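## Task

Scene 1: place both blue-taped parcels on the top surface of the wooden shelf that arm1 alone can reach, and both white-taped parcels on the top surface of the open cabinet that arm3 alone can reach. Each parcel must stand upright, with the arrows on its sides pointing up, and its entire base must sit on that top. The attempt fails if any parcel ends up unheld on the floor or on a lower board. A parcel that stays in place only because a robot is holding it does not count. At the end, open the grippers and move the arms away.

## Robot and tools

Robots: three identical i2rt Big YAM arms named arm1, arm2 and arm3. Each has six revolute joints, a two-finger gripper and a wrist camera. With joints 1 and 6 at 0 and the hand level and pointing forward, the camera sits above the hand and looks toward the fingertips. The hand reaches roughly 1.0 m from the joint1 axis at full stretch. Two fixed room cameras, room_a and room_b, also watch the scene.

Frame: all poses share one scene frame with its origin on the floor and +z up. "hand" is the midpoint between the fingertips; its z axis runs along the fingers and the fingers open and close along its y axis. Each arm's foot pose is never printed.

execute_actions(actions, cameras): "actions" is a list holding one action or nothing (an empty list only returns state and images). An action is a single object keyed by robot name, so all arms share one action; under each name goes "joints", an object of absolute joint targets (not offsets) keyed by joint name. Any subset of joints and arms may be given; everything named starts at once and may finish at different moments. Joints and arms left out keep whatever target they had and may still be pushing toward it. Joint names, units, ranges and done-tolerances:
- joint1_rad: -2.879 to 2.879 (±0.045), turns the arm around its foot; positive is counter-clockwise seen from above; 0 points the way the foot faces.
- joint2_rad: 0 to 3.141 (±0.14), shoulder; 0 has the upper arm roughly level pointing back, larger values lift it up and then forward.
- joint3_rad: 0 to 3.019 (±0.09), elbow; 0 is fully folded, larger opens it.
- joint4_rad: -1.692 to 1.57 (±0.055), hand pitch; positive tips the fingers up.
- joint5_rad: -1.57 to 1.57 (±0.03), sideways hand swing; positive toward the arm's right.
- joint6_rad: -2.094 to 2.094 (±0.035), hand roll; positive is clockwise viewed from behind the hand.
- gripper_m: 0 to 0.093 (±0.003), fingertip gap in metres; each finger pad squeezes with up to about 50 to 62 N.
An unknown key or an out-of-range number rejects the whole call and nothing moves. One action runs at most 15 s. Because joints move at different speeds, the hand can sweep a wide path between postures. "cameras" is a list of names from arm1_cam_wrist, arm2_cam_wrist, arm3_cam_wrist, room_a, room_b, all; omitted, null or ["all"] returns every camera, [] returns none. The "pictures" line lists the image order.

wait(seconds): 0 to 10; nothing new is commanded and the scene keeps running. zoom_image(camera, region): region is [x0, y0, x1, y1] in pixels of that camera's most recent full image, origin top-left, at most 504 by 504. read_manual(section): only "licences". finished_scene(scene): 1 or 2; ends that scene for good after the last command is held, reports success and gives the next task.

Results: joint_positions gives each joint's reading. joint_status tells how each commanded motion ended: "off_target" (stopped short, may still push), "contact_stop" or "time_out" (target dropped, joint holds where it stopped, except a timed-out joint that keeps or nears its target and keeps pushing), "not_followed" (a self- and arm-collision check withheld that arm's targets; a "joint command not followed" line with a "cause:" line appears; the arm may retry them on later actions; grippers still obey). on_its_own lists what moves without your command; "held at" is the held target, not the position. "MOTOR HOT" warns at 85 °C; at 100 °C an "OVER-TEMPERATURE FAULT" makes that arm and its gripper go limp and fall, and its joints show "limit_stop_at_motor_heat" (resend the target afterwards). A reported stop cancels the remaining motion calls of that reply.

Cameras: wrist cameras are fisheye 616x616, room cameras pinhole with radial distortion 672x504. T_world_to_cam maps scene coordinates into the camera frame (OpenCV conventions). Calibration may be off by a few degrees and millimetres; wrist-camera poses also inherit joint reading errors.

Cautions: the arms do not halt on contact and can push hard, so when a joint stalls, send it its reported position to relax it. A loaded joint slowly sags; a target very near the current reading may not move it. Pressing two robots hard together ends the run; hard hits are also harmful, and the collision check may react late and ignores fingers, gripper housings and wrist cameras. Holding loads heats motors, even between calls, since the simulation keeps running. Avoid drops, slips, slams and parcels falling to the floor or lower boards. Loose objects may occasionally get a brief push. Arms do not wait for one another.

Each tool is called after "Request:" by a JSON object that holds its "op" and its "data".

## Session

Request:
{"op": "execute_actions", "data": {"actions": []}}

Scene clock: 0.00 s.
arm1.joint_positions: joint1_rad=-0.183 joint2_rad=+0.343 joint3_rad=+1.513 joint4_rad=-1.350 joint5_rad=-0.134 joint6_rad=+0.796 gripper_m=+0.094
arm1.joint_status: not commanded
arm1.hand: x=-0.9050 y=-0.7774 z=+1.4781 quat_wxyz=(-0.632, -0.657, -0.393, +0.125) (m; scene frame)
arm2.joint_positions: joint1_rad=-0.572 joint2_rad=+0.541 joint3_rad=+1.647 joint4_rad=-1.266 joint5_rad=-0.147 joint6_rad=+0.417 gripper_m=+0.095
arm2.joint_status: not commanded
arm2.hand: x=+0.1461 y=-0.0549 z=+1.6345 quat_wxyz=(-0.259, +0.496, -0.578, -0.594) (m; scene frame)
arm3.joint_positions: joint1_rad=+0.013 joint2_rad=+0.521 joint3_rad=+1.452 joint4_rad=-1.578 joint5_rad=+0.108 joint6_rad=+0.131 gripper_m=+0.094
arm3.joint_status: not commanded
arm3.hand: x=+0.8661 y=+0.8217 z=+1.4571 quat_wxyz=(-0.435, -0.290, -0.844, +0.124) (m; scene frame)
pictures: arm1_cam_wrist, arm2_cam_wrist, arm3_cam_wrist, room_a, room_b
Images, in order (width x height): arm1_cam_wrist 616x616, arm2_cam_wrist 616x616, arm3_cam_wrist 616x616, room_a 672x504, room_b 672x504.

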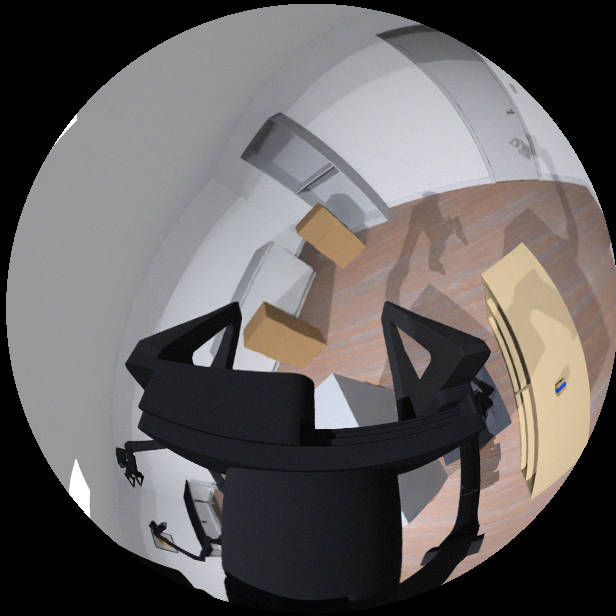

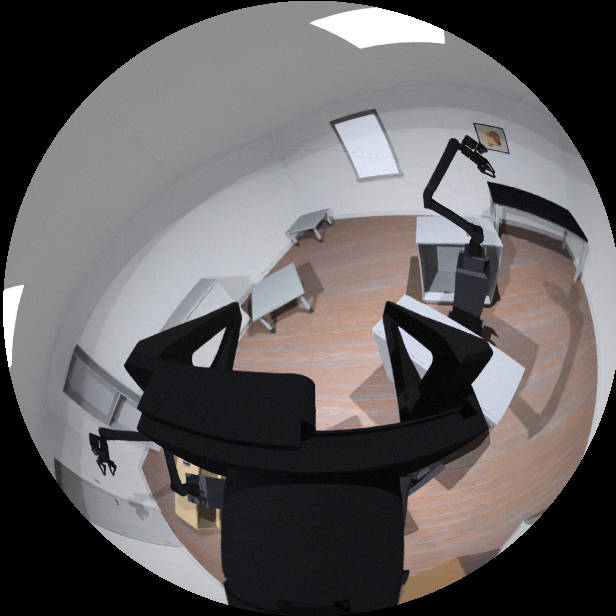

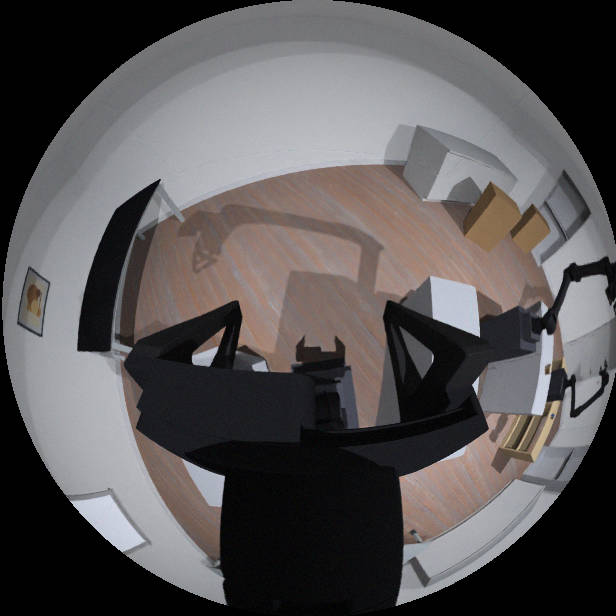

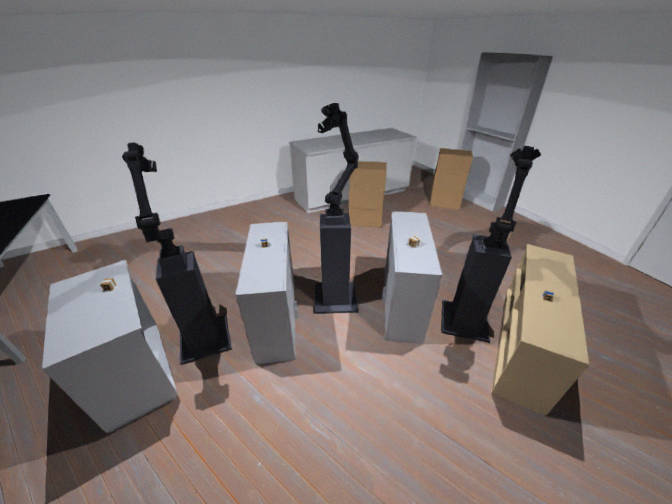

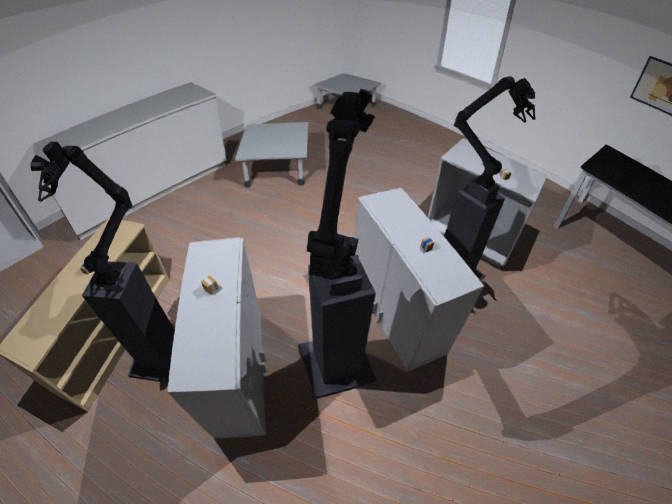

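Request:
{"op": "zoom_image", "data": {"camera": "room_a", "region": [85, 265, 135, 305]}}

Request:
{"op": "zoom_image", "data": {"camera": "room_a", "region": [240, 220, 290, 260]}}

Request:
{"op": "zoom_image", "data": {"camera": "room_a", "region": [390, 220, 440, 260]}}

Request:
{"op": "zoom_image", "data": {"camera": "room_a", "region": [525, 275, 575, 315]}}

Request:
{"op": "zoom_image", "data": {"camera": "room_b", "region": [185, 265, 235, 305]}}

Request:
{"op": "zoom_image", "data": {"camera": "room_b", "region": [400, 225, 450, 265]}}

Request:
{"op": "zoom_image", "data": {"camera": "room_b", "region": [480, 155, 530, 195]}}

Region (85, 265, 135, 305) of room_a's 672x504 image, scaled by 10.080, with more detail than that image has; it fills the top 403 rows of this view, and the rest is white.

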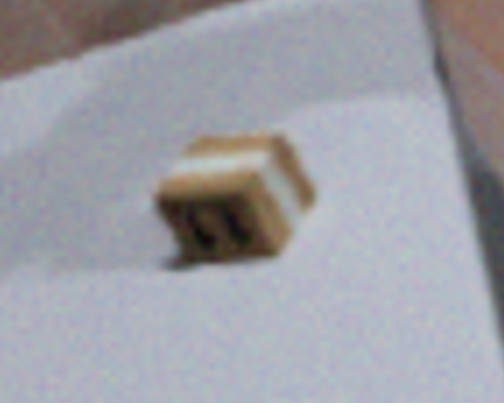

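Region (240, 220, 290, 260) of room_a's 672x504 image, scaled by 10.080, with more detail than that image has; it fills the top 403 rows of this view, and the rest is white.

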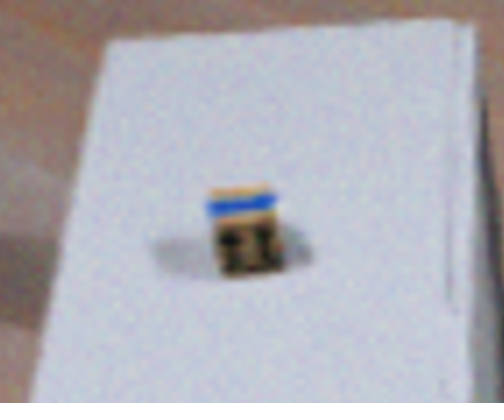

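Region (390, 220, 440, 260) of room_a's 672x504 image, scaled by 10.080, with more detail than that image has; it fills the top 403 rows of this view, and the rest is white.

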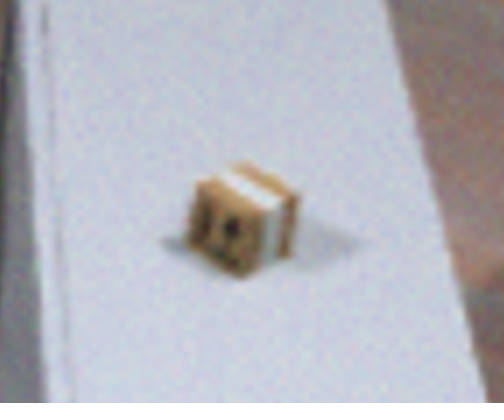

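Region (525, 275, 575, 315) of room_a's 672x504 image, scaled by 10.080, with more detail than that image has; it fills the top 403 rows of this view, and the rest is white.

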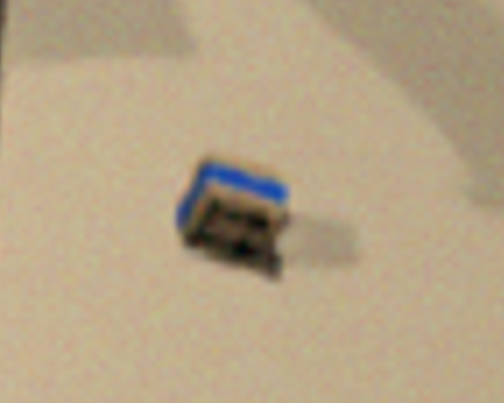

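Region (185, 265, 235, 305) of room_b's 672x504 image, scaled by 10.080, with more detail than that image has; it fills the top 403 rows of this view, and the rest is white.

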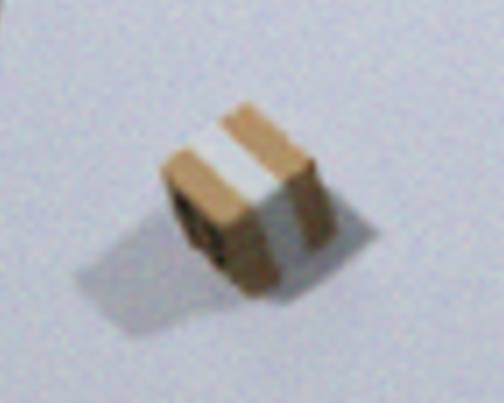

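Region (400, 225, 450, 265) of room_b's 672x504 image, scaled by 10.080, with more detail than that image has; it fills the top 403 rows of this view, and the rest is white.

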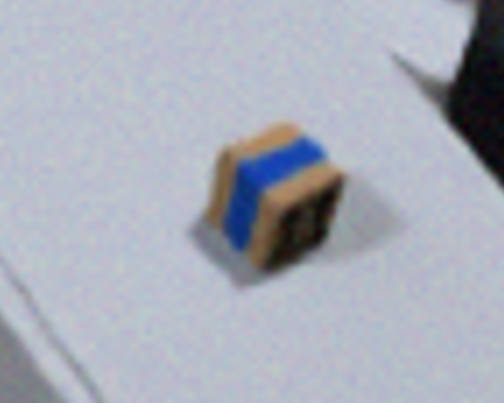

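Region (480, 155, 530, 195) of room_b's 672x504 image, scaled by 10.080, with more detail than that image has; it fills the top 403 rows of this view, and the rest is white.

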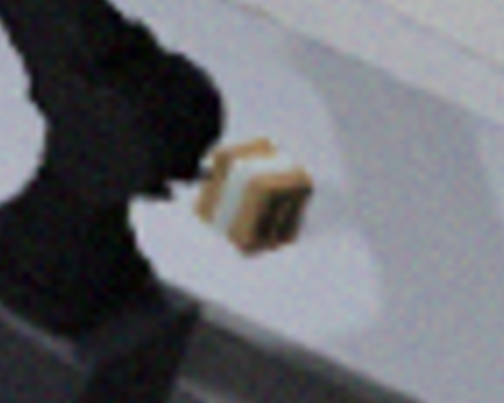

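Request:
{"op": "execute_actions", "data": {"actions": [{"arm1":{"joints":{"joint1_rad":-2.25,"joint2_rad":2.0,"joint3_rad":1.226,"joint4_rad":-0.76,"joint5_rad":0,"joint6_rad":0}},"arm2":{"joints":{"joint1_rad":-1.32,"joint2_rad":2.0,"joint3_rad":1.364,"joint4_rad":-0.92,"joint5_rad":0,"joint6_rad":0}},"arm3":{"joints":{"joint1_rad":1.75,"joint2_rad":1.65,"joint3_rad":0.896,"joint4_rad":-0.8,"joint5_rad":0,"joint6_rad":0}}}]}}

Scene clock: 11.17 s.
arm1.joint_positions: joint1_rad=-2.255 joint2_rad=+1.996 joint3_rad=+1.222 joint4_rad=-0.764 joint5_rad=+0.002 joint6_rad=+0.010 gripper_m=+0.094
arm1.joint_status: all done
arm1.hand: x=-1.4288 y=-0.5539 z=+0.7739 quat_wxyz=(+0.004, -0.988, +0.153, +0.008) (m; scene frame)
arm2.joint_positions: joint1_rad=-1.330 joint2_rad=+2.002 joint3_rad=+1.359 joint4_rad=-0.925 joint5_rad=-0.001 joint6_rad=+0.008 gripper_m=+0.095
arm2.joint_status: all done
arm2.hand: x=+0.5003 y=+0.2498 z=+0.9142 quat_wxyz=(+0.004, +0.458, -0.889, +0.000) (m; scene frame)
arm3.joint_positions: joint1_rad=+1.751 joint2_rad=+1.646 joint3_rad=+0.903 joint4_rad=-0.805 joint5_rad=+0.001 joint6_rad=+0.006 gripper_m=+0.094
arm3.joint_status: all done
arm3.hand: x=+0.8699 y=+1.2912 z=+0.9177 quat_wxyz=(-0.012, +0.587, -0.809, -0.002) (m; scene frame)
pictures: arm1_cam_wrist, arm2_cam_wrist, arm3_cam_wrist, room_a, room_b
camera_calibration (this result's frames):
arm1_cam_wrist: T_world_to_cam=[[0.294689, 0.955593, 0.000812267, 0.946018], [0.786588, -0.243053, 0.56763, 0.560529], [0.542621, -0.166635, -0.823283, 1.44431], [0, 0, 0, 1]] pos_world=[-1.5034, -0.527097, 0.870133]
arm2_cam_wrist: T_world_to_cam=[[0.811827, -0.58385, 0.00744748, -0.266141], [-0.473535, -0.650868, 0.59341, -0.135652], [-0.341615, -0.485273, -0.804866, 1.15244], [0, 0, 0, 1]] pos_world=[0.545516, 0.31557, 1.01004]
arm3_cam_wrist: T_world_to_cam=[[0.951588, -0.30734, 0.00467256, -0.431133], [-0.254349, -0.7788, 0.57339, 0.703213], [-0.172587, -0.54682, -0.819269, 1.7298], [0, 0, 0, 1]] pos_world=[0.887664, 1.36105, 1.01597]
Images, in order (width x height): arm1_cam_wrist 616x616, arm2_cam_wrist 616x616, arm3_cam_wrist 616x616, room_a 672x504, room_b 672x504.

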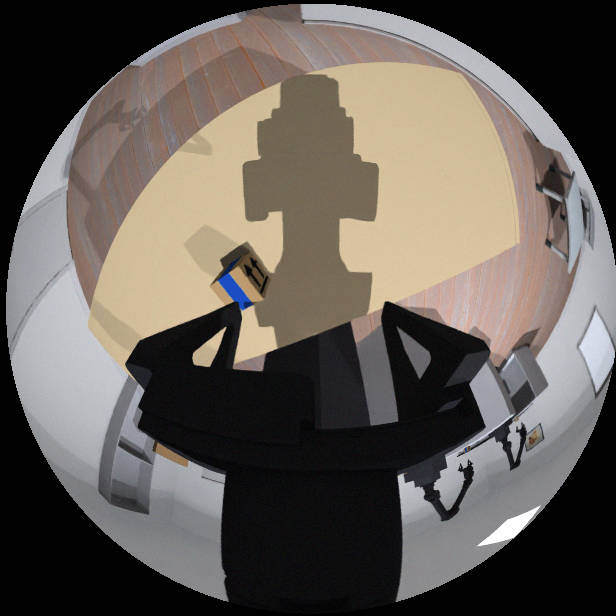

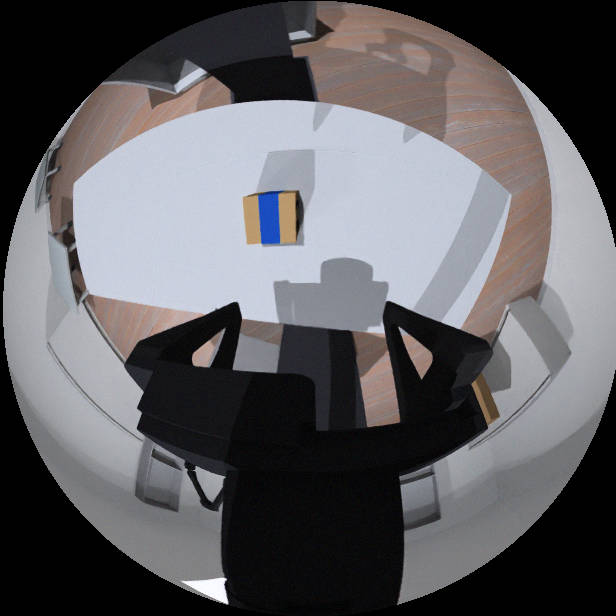

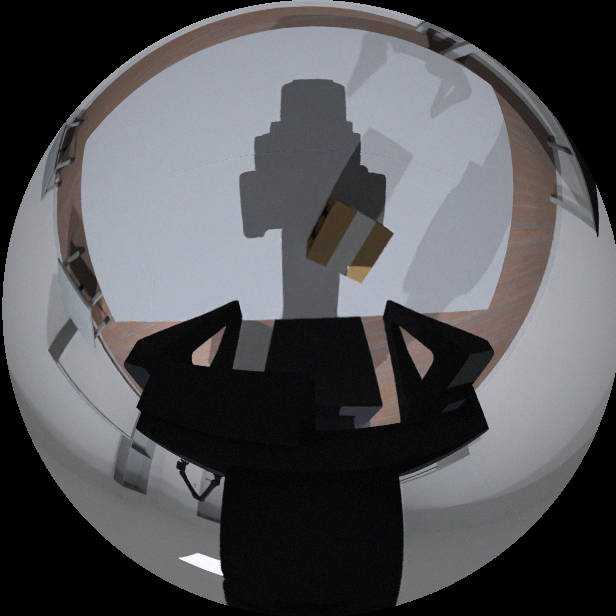

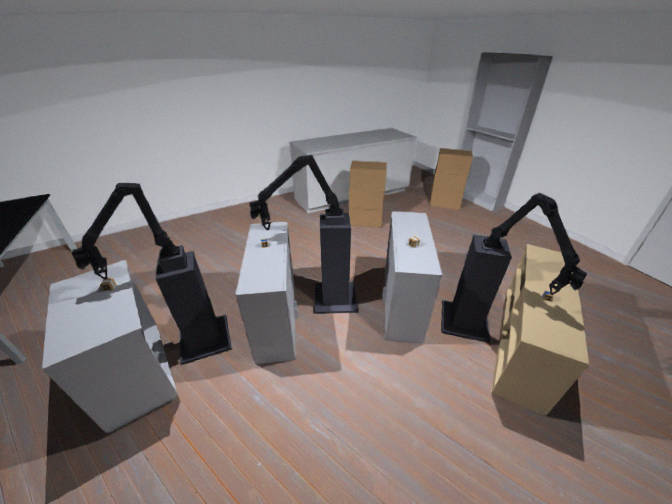

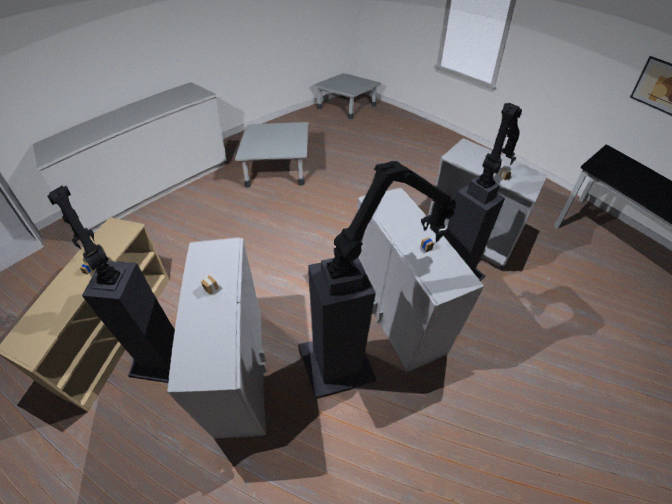

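Request:
{"op": "execute_actions", "data": {"actions": [{"arm1":{"joints":{"joint1_rad":-1.98,"joint2_rad":2.33,"joint3_rad":1.472,"joint4_rad":-1.2,"joint5_rad":0.17,"joint6_rad":-0.3}},"arm2":{"joints":{"joint1_rad":-1.25,"joint2_rad":2.195,"joint3_rad":1.452,"joint4_rad":-0.827}},"arm3":{"joints":{"joint1_rad":2.1,"joint2_rad":1.78,"joint4_rad":-0.7}}}]}}

Request:
{"op": "zoom_image", "data": {"camera": "arm3_cam_wrist", "region": [350, 180, 600, 400]}}

Scene clock: 14.90 s.
arm1.joint_positions: joint1_rad=-1.986 joint2_rad=+2.337 joint3_rad=+1.454 joint4_rad=-1.185 joint5_rad=+0.169 joint6_rad=-0.289 gripper_m=+0.094
arm1.joint_status: all done
arm1.hand: x=-1.3880 y=-0.6651 z=+0.6871 quat_wxyz=(+0.040, -0.953, -0.147, -0.263) (m; scene frame)
arm2.joint_positions: joint1_rad=-1.242 joint2_rad=+2.203 joint3_rad=+1.438 joint4_rad=-0.832 joint5_rad=-0.001 joint6_rad=+0.007 gripper_m=+0.095
arm2.joint_status: all done
arm2.hand: x=+0.4698 y=+0.2932 z=+0.8281 quat_wxyz=(+0.017, +0.497, -0.868, +0.007) (m; scene frame)
arm3.joint_positions: joint1_rad=+2.112 joint2_rad=+1.784 joint3_rad=+0.903 joint4_rad=-0.708 joint5_rad=+0.001 joint6_rad=+0.005 gripper_m=+0.094
arm3.joint_status: all done
arm3.hand: x=+0.7262 y=+1.3122 z=+0.8633 quat_wxyz=(+0.004, +0.723, -0.691, +0.011) (m; scene frame)
pictures: arm1_cam_wrist, arm2_cam_wrist, arm3_cam_wrist, room_a, room_b
camera_calibration (this result's frames):
arm1_cam_wrist: T_world_to_cam=[[-0.305535, 0.952137, -0.00912922, 0.211815], [0.378946, 0.130386, 0.916187, -0.00617159], [0.873526, 0.276467, -0.400646, 1.79583], [0, 0, 0, 1]] pos_world=[-1.50165, -0.69736, 0.727079]
arm2_cam_wrist: T_world_to_cam=[[0.860211, -0.509893, 0.00684672, -0.259286], [-0.405184, -0.675288, 0.616289, -0.114585], [-0.309618, -0.532913, -0.78749, 1.07835], [0, 0, 0, 1]] pos_world=[0.510488, 0.36508, 0.921582]
arm3_cam_wrist: T_world_to_cam=[[0.99879, 0.0490243, 0.00381647, -0.788848], [0.0365772, -0.792584, 0.608664, 0.490526], [0.0328642, -0.607788, -0.793419, 1.58036], [0, 0, 0, 1]] pos_world=[0.718014, 1.38798, 0.958335]
Images, in order (width x height): arm1_cam_wrist 616x616, arm2_cam_wrist 616x616, arm3_cam_wrist 616x616, room_a 672x504, room_b 672x504.

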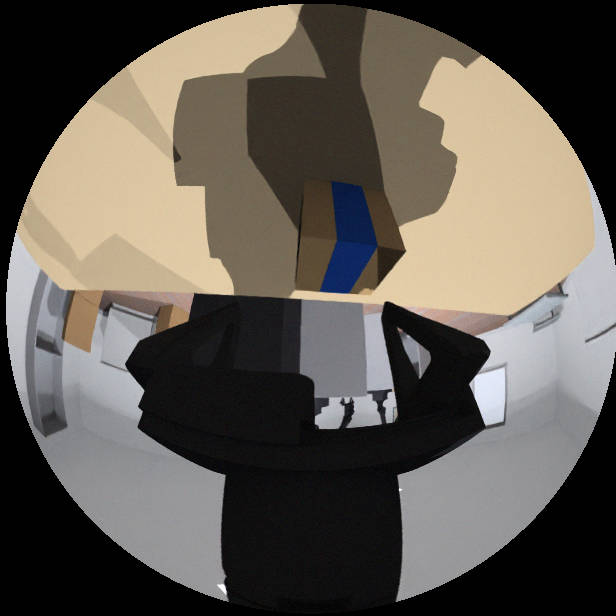

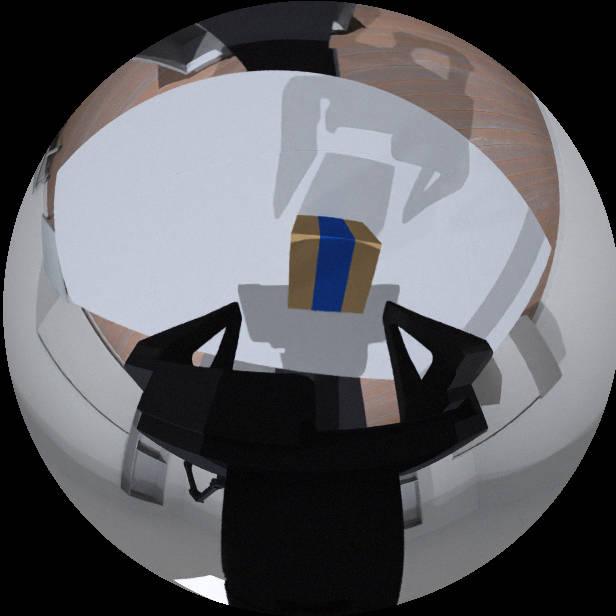

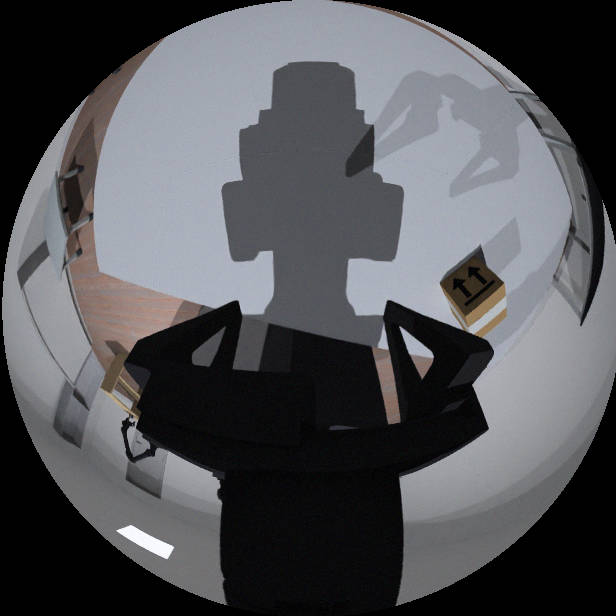

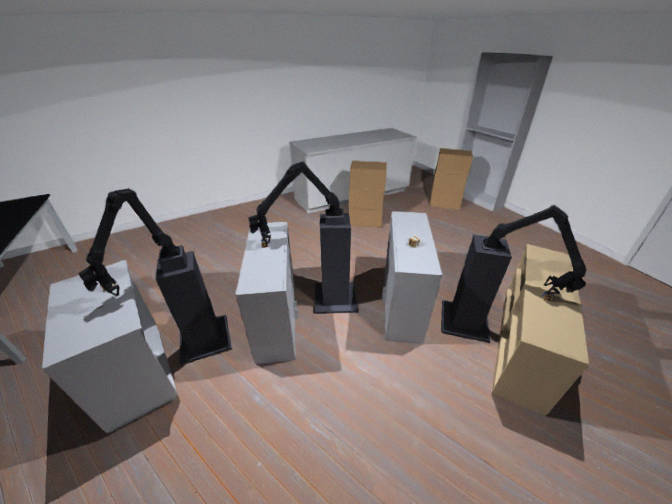

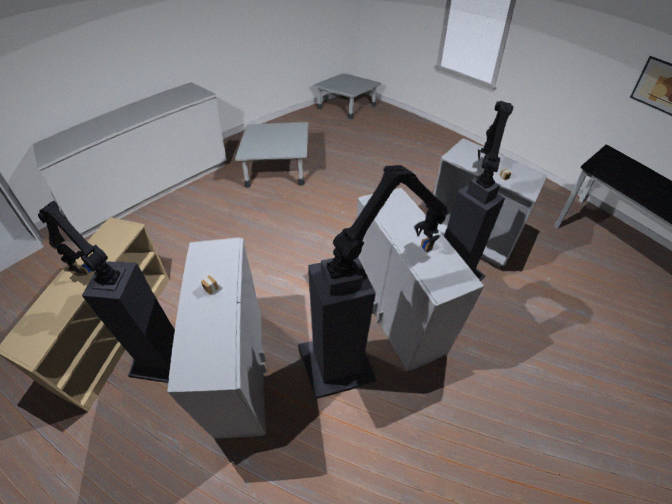

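Region (350, 180, 600, 400) of arm3_cam_wrist's 616x616 image, scaled by 2.016, with more detail than that image has; it fills the top 444 rows of this view, and the rest is white.

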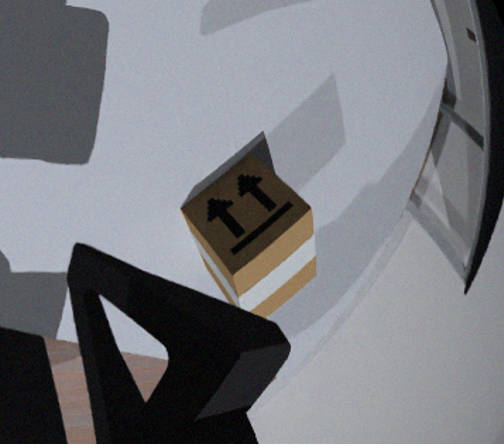

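Request:
{"op": "execute_actions", "data": {"actions": [{"arm1":{"joints":{"joint1_rad":-2.035,"joint3_rad":1.5,"joint6_rad":-0.23}},"arm2":{"joints":{"joint1_rad":-1.265,"joint2_rad":2.29,"joint3_rad":1.455,"joint4_rad":-0.714,"joint6_rad":0.07}},"arm3":{"joints":{"joint1_rad":1.59,"joint2_rad":2.06,"joint3_rad":1.29,"joint4_rad":-1.29,"joint5_rad":-0.17,"joint6_rad":0.3}}}], "cameras": []}}

Request:
{"op": "execute_actions", "data": {"actions": [{"arm1":{"joints":{"joint2_rad":2.45,"joint4_rad":-1.1}}}], "cameras": ["arm1_cam_wrist","arm2_cam_wrist","arm3_cam_wrist"]}}

Scene clock: 19.37 s.
arm1.joint_positions: joint1_rad=-2.041 joint2_rad=+2.337 joint3_rad=+1.475 joint4_rad=-1.186 joint5_rad=+0.169 joint6_rad=-0.240 gripper_m=+0.094
arm1.joint_status: all done
arm1.hand: x=-1.3952 y=-0.6392 z=+0.6898 quat_wxyz=(+0.041, -0.961, -0.097, -0.254) (m; scene frame)
arm2.joint_positions: joint1_rad=-1.257 joint2_rad=+2.285 joint3_rad=+1.438 joint4_rad=-0.724 joint5_rad=-0.001 joint6_rad=+0.062 gripper_m=+0.095
arm2.joint_status: all done
arm2.hand: x=+0.4792 y=+0.2926 z=+0.7830 quat_wxyz=(+0.006, +0.467, -0.884, +0.001) (m; scene frame)
arm3.joint_positions: joint1_rad=+1.582 joint2_rad=+2.058 joint3_rad=+1.264 joint4_rad=-1.279 joint5_rad=-0.171 joint6_rad=+0.293 gripper_m=+0.094
arm3.joint_status: all done
arm3.hand: x=+0.9099 y=+1.2829 z=+0.8673 quat_wxyz=(+0.240, +0.355, -0.898, +0.097) (m; scene frame)
pictures: none
No camera images: the call's "cameras" was empty. Leave "cameras" out to get every camera's image.

Scene clock: 20.43 s.
arm1.joint_positions: joint1_rad=-2.041 joint2_rad=+2.450 joint3_rad=+1.487 joint4_rad=-1.111 joint5_rad=+0.169 joint6_rad=-0.240 gripper_m=+0.094
arm1.joint_status: all done
arm1.hand: x=-1.3819 y=-0.6403 z=+0.6329 quat_wxyz=(+0.039, -0.958, -0.097, -0.266) (m; scene frame)
arm2.joint_positions: joint1_rad=-1.257 joint2_rad=+2.285 joint3_rad=+1.438 joint4_rad=-0.724 joint5_rad=-0.001 joint6_rad=+0.062 gripper_m=+0.095
arm2.joint_status: not commanded
arm2.hand: x=+0.4792 y=+0.2926 z=+0.7830 quat_wxyz=(+0.006, +0.467, -0.884, +0.001) (m; scene frame)
arm3.joint_positions: joint1_rad=+1.582 joint2_rad=+2.058 joint3_rad=+1.264 joint4_rad=-1.279 joint5_rad=-0.171 joint6_rad=+0.293 gripper_m=+0.094
arm3.joint_status: not commanded
arm3.hand: x=+0.9099 y=+1.2829 z=+0.8673 quat_wxyz=(+0.240, +0.355, -0.898, +0.097) (m; scene frame)
pictures: arm1_cam_wrist, arm2_cam_wrist, arm3_cam_wrist
camera_calibration (this result's frames):
arm1_cam_wrist: T_world_to_cam=[[-0.211797, 0.977193, 0.0153423, 0.319623], [0.389712, 0.070049, 0.918269, 0.0127826], [0.896252, 0.200466, -0.39566, 1.74145], [0, 0, 0, 1]] pos_world=[-1.49806, -0.662328, 0.672378]
arm2_cam_wrist: T_world_to_cam=[[0.822614, -0.568554, 0.0072713, -0.232459], [-0.460296, -0.658364, 0.595554, -0.0456934], [-0.333817, -0.493258, -0.803283, 1.05772], [0, 0, 0, 1]] pos_world=[0.523278, 0.359481, 0.878553]
arm3_cam_wrist: T_world_to_cam=[[0.684807, -0.728721, -0.0021964, 0.317789], [-0.29245, -0.277584, 0.915107, -0.168873], [-0.667467, -0.626029, -0.403206, 1.88188], [0, 0, 0, 1]] pos_world=[0.989085, 1.36282, 0.914021]
Images, in order (width x height): arm1_cam_wrist 616x616, arm2_cam_wrist 616x616, arm3_cam_wrist 616x616.

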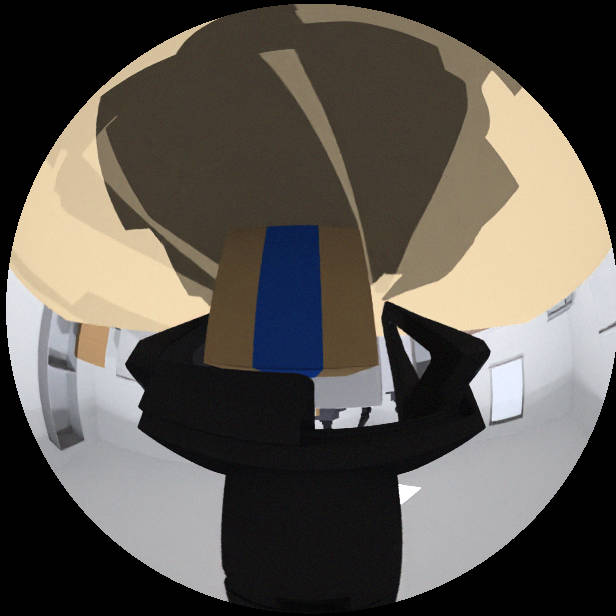

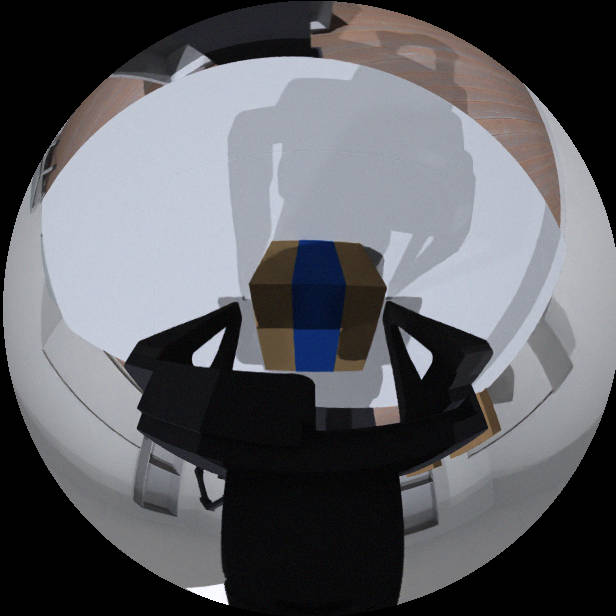

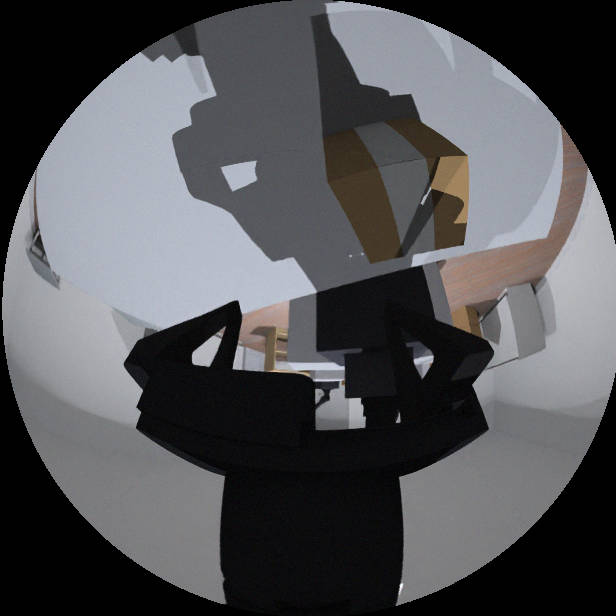

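Request:
{"op": "execute_actions", "data": {"actions": [{"arm1":{"joints":{"joint3_rad":1.53,"joint4_rad":-1.09}},"arm2":{"joints":{"gripper_m":0.04}},"arm3":{"joints":{"joint1_rad":1.545,"joint2_rad":2.08,"joint3_rad":1.415,"joint4_rad":-1.39,"joint5_rad":0.1,"joint6_rad":-0.18}}}], "cameras": []}}

Request:
{"op": "execute_actions", "data": {"actions": [{"arm1":{"joints":{"gripper_m":0.04}},"arm2":{"joints":{"joint2_rad":2.0,"joint4_rad":-0.95}}}]}}

Scene clock: 23.90 s.
arm1.joint_positions: joint1_rad=-2.041 joint2_rad=+2.450 joint3_rad=+1.507 joint4_rad=-1.101 joint5_rad=+0.169 joint6_rad=-0.240 gripper_m=+0.094
arm1.joint_status: all done
arm1.hand: x=-1.3948 y=-0.6392 z=+0.6338 quat_wxyz=(+0.042, -0.962, -0.096, -0.252) (m; scene frame)
arm2.joint_positions: joint1_rad=-1.257 joint2_rad=+2.285 joint3_rad=+1.438 joint4_rad=-0.724 joint5_rad=-0.001 joint6_rad=+0.062 gripper_m=+0.050
arm2.joint_status: gripper_m off_target (ended at +0.050, target +0.040)
arm2.hand: x=+0.4792 y=+0.2926 z=+0.7830 quat_wxyz=(+0.006, +0.466, -0.885, +0.001) (m; scene frame)
arm3.joint_positions: joint1_rad=+1.550 joint2_rad=+2.068 joint3_rad=+1.390 joint4_rad=-1.380 joint5_rad=+0.096 joint6_rad=-0.172 gripper_m=+0.094
arm3.joint_status: all done
arm3.hand: x=+0.9782 y=+1.2858 z=+0.8949 quat_wxyz=(+0.195, +0.569, -0.785, +0.149) (m; scene frame)
pictures: none
No camera images: the call's "cameras" was empty. Leave "cameras" out to get every camera's image.

Scene clock: 25.27 s.
arm1.joint_positions: joint1_rad=-2.041 joint2_rad=+2.450 joint3_rad=+1.507 joint4_rad=-1.100 joint5_rad=+0.169 joint6_rad=-0.240 gripper_m=+0.049
arm1.joint_status: gripper_m off_target (ended at +0.049, target +0.040)
arm1.hand: x=-1.3949 y=-0.6391 z=+0.6337 quat_wxyz=(+0.042, -0.962, -0.096, -0.251) (m; scene frame)
arm2.joint_positions: joint1_rad=-1.257 joint2_rad=+1.990 joint3_rad=+1.442 joint4_rad=-0.942 joint5_rad=-0.001 joint6_rad=+0.062 gripper_m=+0.050
arm2.joint_status: all done
arm2.hand: x=+0.4856 y=+0.3023 z=+0.9475 quat_wxyz=(-0.029, +0.466, -0.884, -0.020) (m; scene frame)
arm3.joint_positions: joint1_rad=+1.550 joint2_rad=+2.068 joint3_rad=+1.390 joint4_rad=-1.380 joint5_rad=+0.096 joint6_rad=-0.172 gripper_m=+0.094
arm3.joint_status: not commanded
arm3.hand: x=+0.9782 y=+1.2858 z=+0.8949 quat_wxyz=(+0.195, +0.569, -0.785, +0.149) (m; scene frame)
pictures: arm1_cam_wrist, arm2_cam_wrist, arm3_cam_wrist, room_a, room_b
camera_calibration (this result's frames):
arm1_cam_wrist: T_world_to_cam=[[-0.211038, 0.977162, 0.024861, 0.310738], [0.417832, 0.0671877, 0.906037, 0.06218], [0.883674, 0.201596, -0.422468, 1.75338], [0, 0, 0, 1]] pos_world=[-1.50982, -0.661293, 0.676685]
arm2_cam_wrist: T_world_to_cam=[[0.821835, -0.569723, 0.00177906, -0.227501], [-0.484408, -0.697115, 0.528564, -0.0474364], [-0.299895, -0.435254, -0.848892, 1.20599], [0, 0, 0, 1]] pos_world=[0.525661, 0.362232, 1.04924]
arm3_cam_wrist: T_world_to_cam=[[0.951395, -0.307914, 0.00601051, -0.536043], [-0.136949, -0.405504, 0.903776, -0.150913], [-0.275848, -0.860671, -0.427964, 1.88119], [0, 0, 0, 1]] pos_world=[1.00824, 1.39283, 0.944692]
Images, in order (width x height): arm1_cam_wrist 616x616, arm2_cam_wrist 616x616, arm3_cam_wrist 616x616, room_a 672x504, room_b 672x504.

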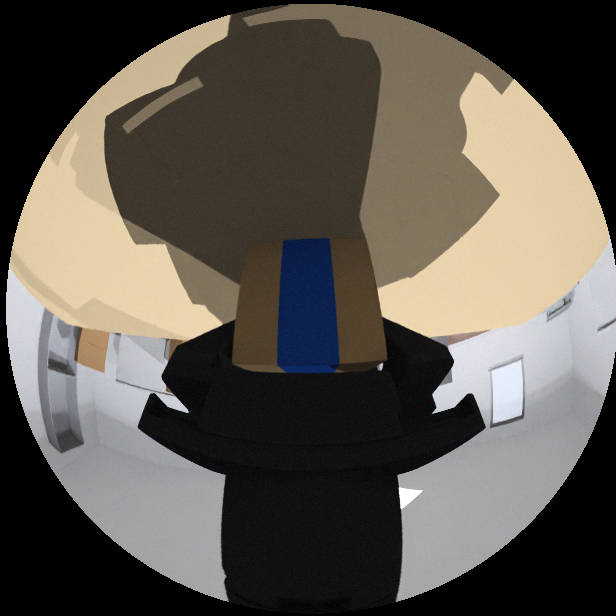

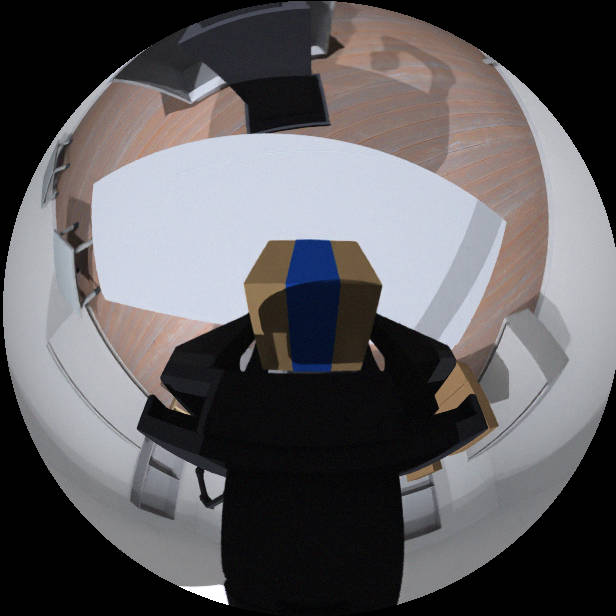

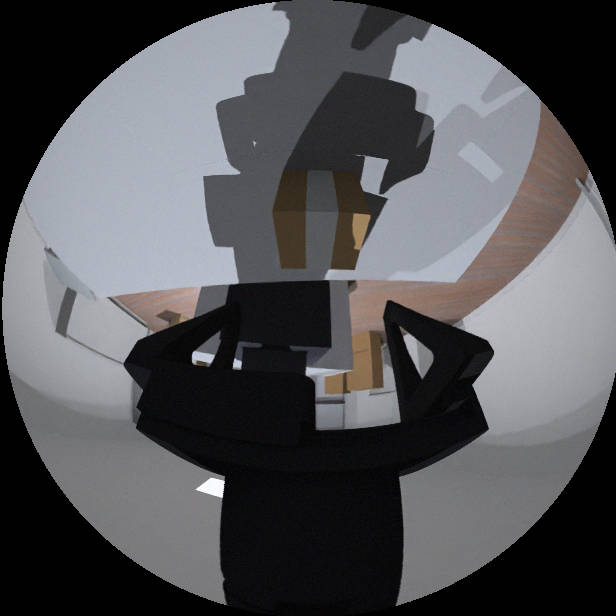

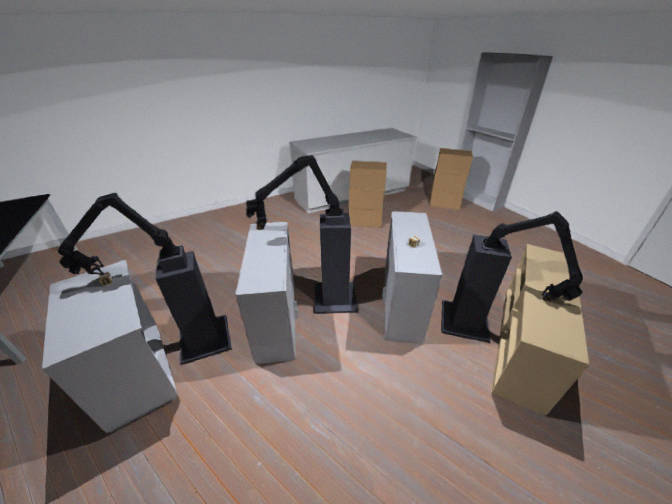

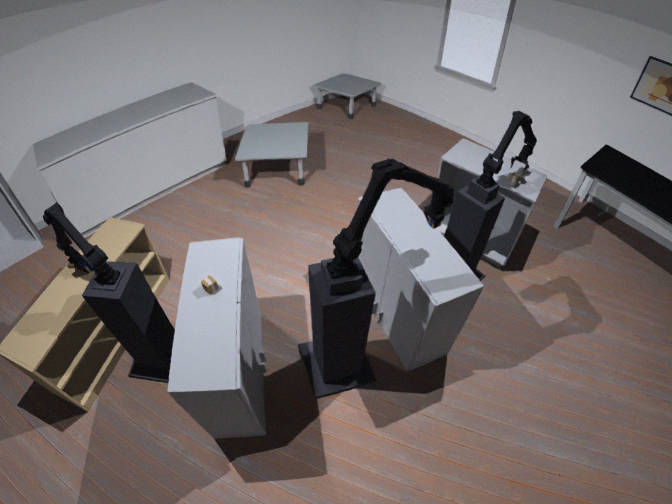

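Request:
{"op": "execute_actions", "data": {"actions": [{"arm1":{"joints":{"joint2_rad":2.0,"joint5_rad":0,"joint6_rad":0}},"arm2":{"joints":{"joint1_rad":1.5,"joint2_rad":2.15,"joint3_rad":1.81,"joint4_rad":-1.1}},"arm3":{"joints":{"joint2_rad":2.213,"joint3_rad":1.465,"joint4_rad":-1.28}}}], "cameras": []}}

Request:
{"op": "execute_actions", "data": {"actions": [{"arm1":{"joints":{"joint1_rad":-2.2,"joint3_rad":0.92,"joint4_rad":0.97}},"arm2":{"joints":{"joint2_rad":2.36,"joint4_rad":-1.0}}}]}}

Scene clock: 30.07 s.
arm1.joint_positions: joint1_rad=-2.041 joint2_rad=+1.987 joint3_rad=+1.524 joint4_rad=-1.098 joint5_rad=+0.002 joint6_rad=-0.010 gripper_m=+0.049
arm1.joint_status: all done
arm1.hand: x=-1.5115 y=-0.6581 z=+0.8706 quat_wxyz=(+0.001, -0.999, +0.036, -0.004) (m; scene frame)
arm2.joint_positions: joint1_rad=+1.506 joint2_rad=+2.159 joint3_rad=+1.800 joint4_rad=-1.091 joint5_rad=-0.002 joint6_rad=+0.065 gripper_m=+0.050
arm2.joint_status: all done
arm2.hand: x=-0.3501 y=-0.6095 z=+0.9856 quat_wxyz=(+0.024, +0.955, +0.290, -0.061) (m; scene frame)
arm3.joint_positions: joint1_rad=+1.550 joint2_rad=+2.215 joint3_rad=+1.442 joint4_rad=-1.287 joint5_rad=+0.096 joint6_rad=-0.173 gripper_m=+0.094
arm3.joint_status: all done
arm3.hand: x=+0.9871 y=+1.3004 z=+0.8294 quat_wxyz=(+0.196, +0.569, -0.785, +0.150) (m; scene frame)
pictures: none
No camera images: the call's "cameras" was empty. Leave "cameras" out to get every camera's image.

Scene clock: 32.10 s.
arm1.joint_positions: joint1_rad=-2.197 joint2_rad=+2.000 joint3_rad=+0.907 joint4_rad=+0.946 joint5_rad=+0.001 joint6_rad=-0.008 gripper_m=+0.049
arm1.joint_status: all done
arm1.hand: x=-1.5744 y=-0.5499 z=+0.9080 quat_wxyz=(+0.081, -0.758, +0.087, +0.642) (m; scene frame)
arm2.joint_positions: joint1_rad=+1.506 joint2_rad=+2.373 joint3_rad=+1.793 joint4_rad=-1.008 joint5_rad=-0.002 joint6_rad=+0.065 gripper_m=+0.050
arm2.joint_status: all done
arm2.hand: x=-0.3360 y=-0.5989 z=+0.8457 quat_wxyz=(+0.000, +0.957, +0.290, +0.003) (m; scene frame)
arm3.joint_positions: joint1_rad=+1.550 joint2_rad=+2.215 joint3_rad=+1.442 joint4_rad=-1.287 joint5_rad=+0.096 joint6_rad=-0.173 gripper_m=+0.094
arm3.joint_status: not commanded
arm3.hand: x=+0.9871 y=+1.3004 z=+0.8294 quat_wxyz=(+0.196, +0.569, -0.785, +0.150) (m; scene frame)
pictures: arm1_cam_wrist, arm2_cam_wrist, arm3_cam_wrist, room_a, room_b
camera_calibration (this result's frames):
arm1_cam_wrist: T_world_to_cam=[[0.231118, 0.972755, 0.0182306, 0.878555], [0.689887, -0.150641, -0.708071, 1.65685], [-0.686033, 0.176225, -0.705906, -0.218105], [0, 0, 0, 1]] pos_world=[-1.49572, -0.566593, 1.00319]
arm2_cam_wrist: T_world_to_cam=[[-0.551348, 0.834233, 0.00843326, 0.30824], [0.675062, 0.440166, 0.592069, -0.00288129], [0.490211, 0.332129, -0.805843, 1.16962], [0, 0, 0, 1]] pos_world=[-0.401466, -0.644338, 0.941633]
arm3_cam_wrist: T_world_to_cam=[[0.951499, -0.307604, 0.00537979, -0.539561], [-0.135653, -0.403788, 0.904739, -0.0888497], [-0.276129, -0.861589, -0.425932, 1.86792], [0, 0, 0, 1]] pos_world=[1.01713, 1.40753, 0.878894]
Images, in order (width x height): arm1_cam_wrist 616x616, arm2_cam_wrist 616x616, arm3_cam_wrist 616x616, room_a 672x504, room_b 672x504.

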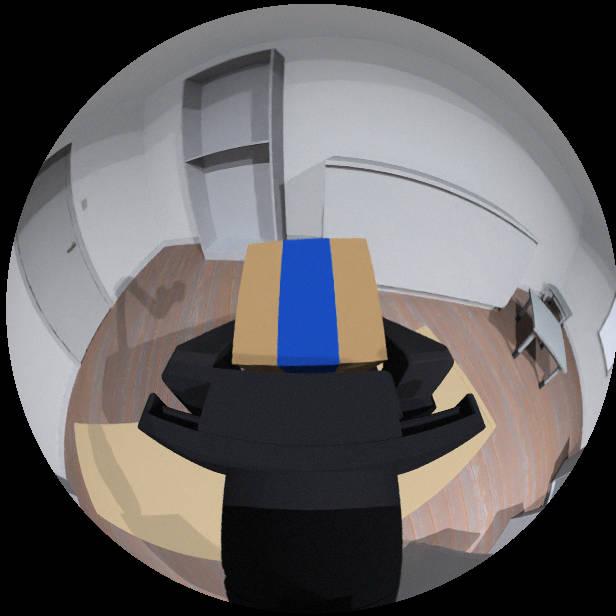

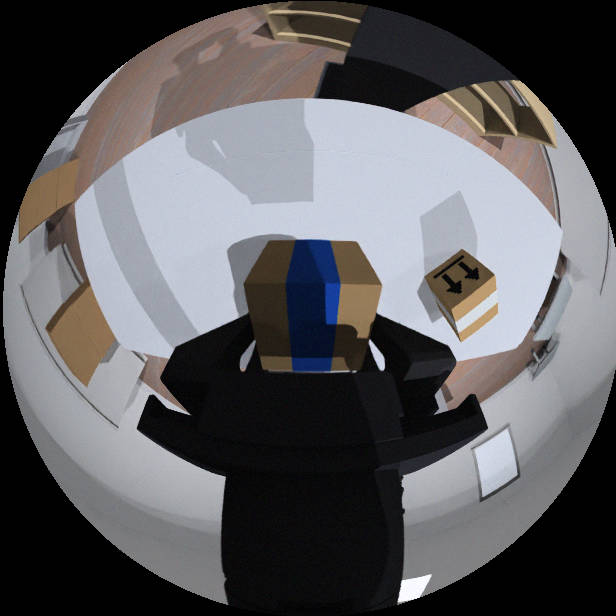

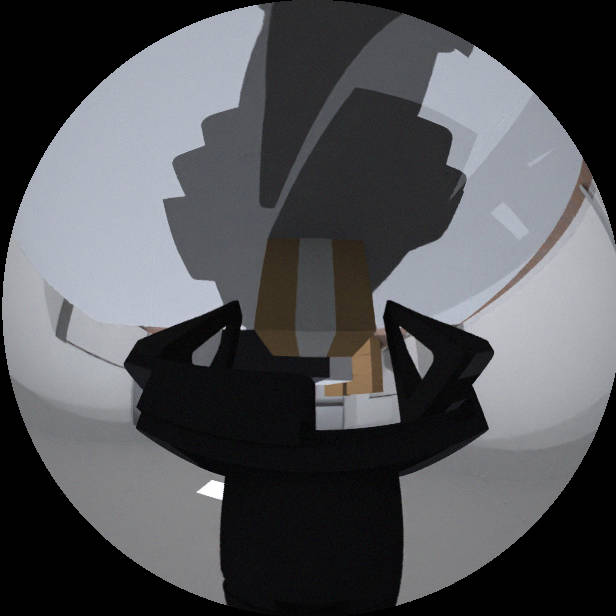

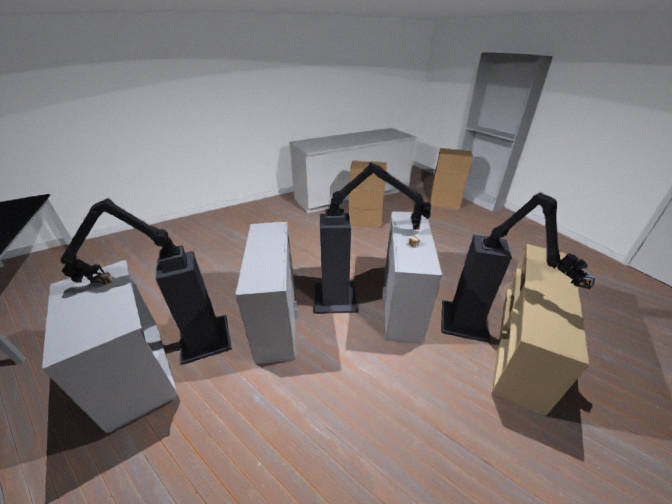

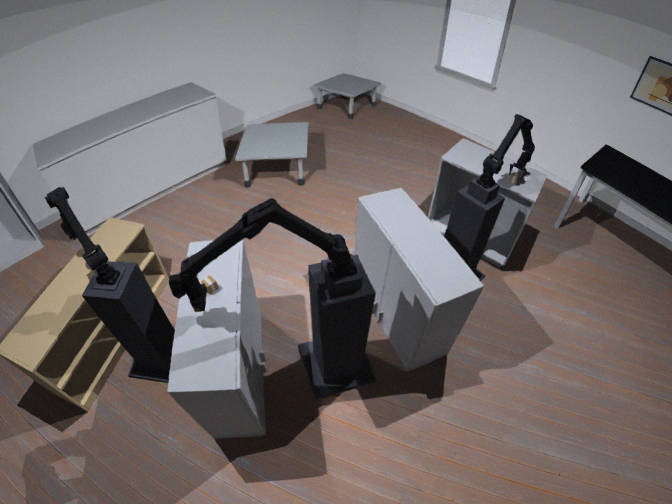

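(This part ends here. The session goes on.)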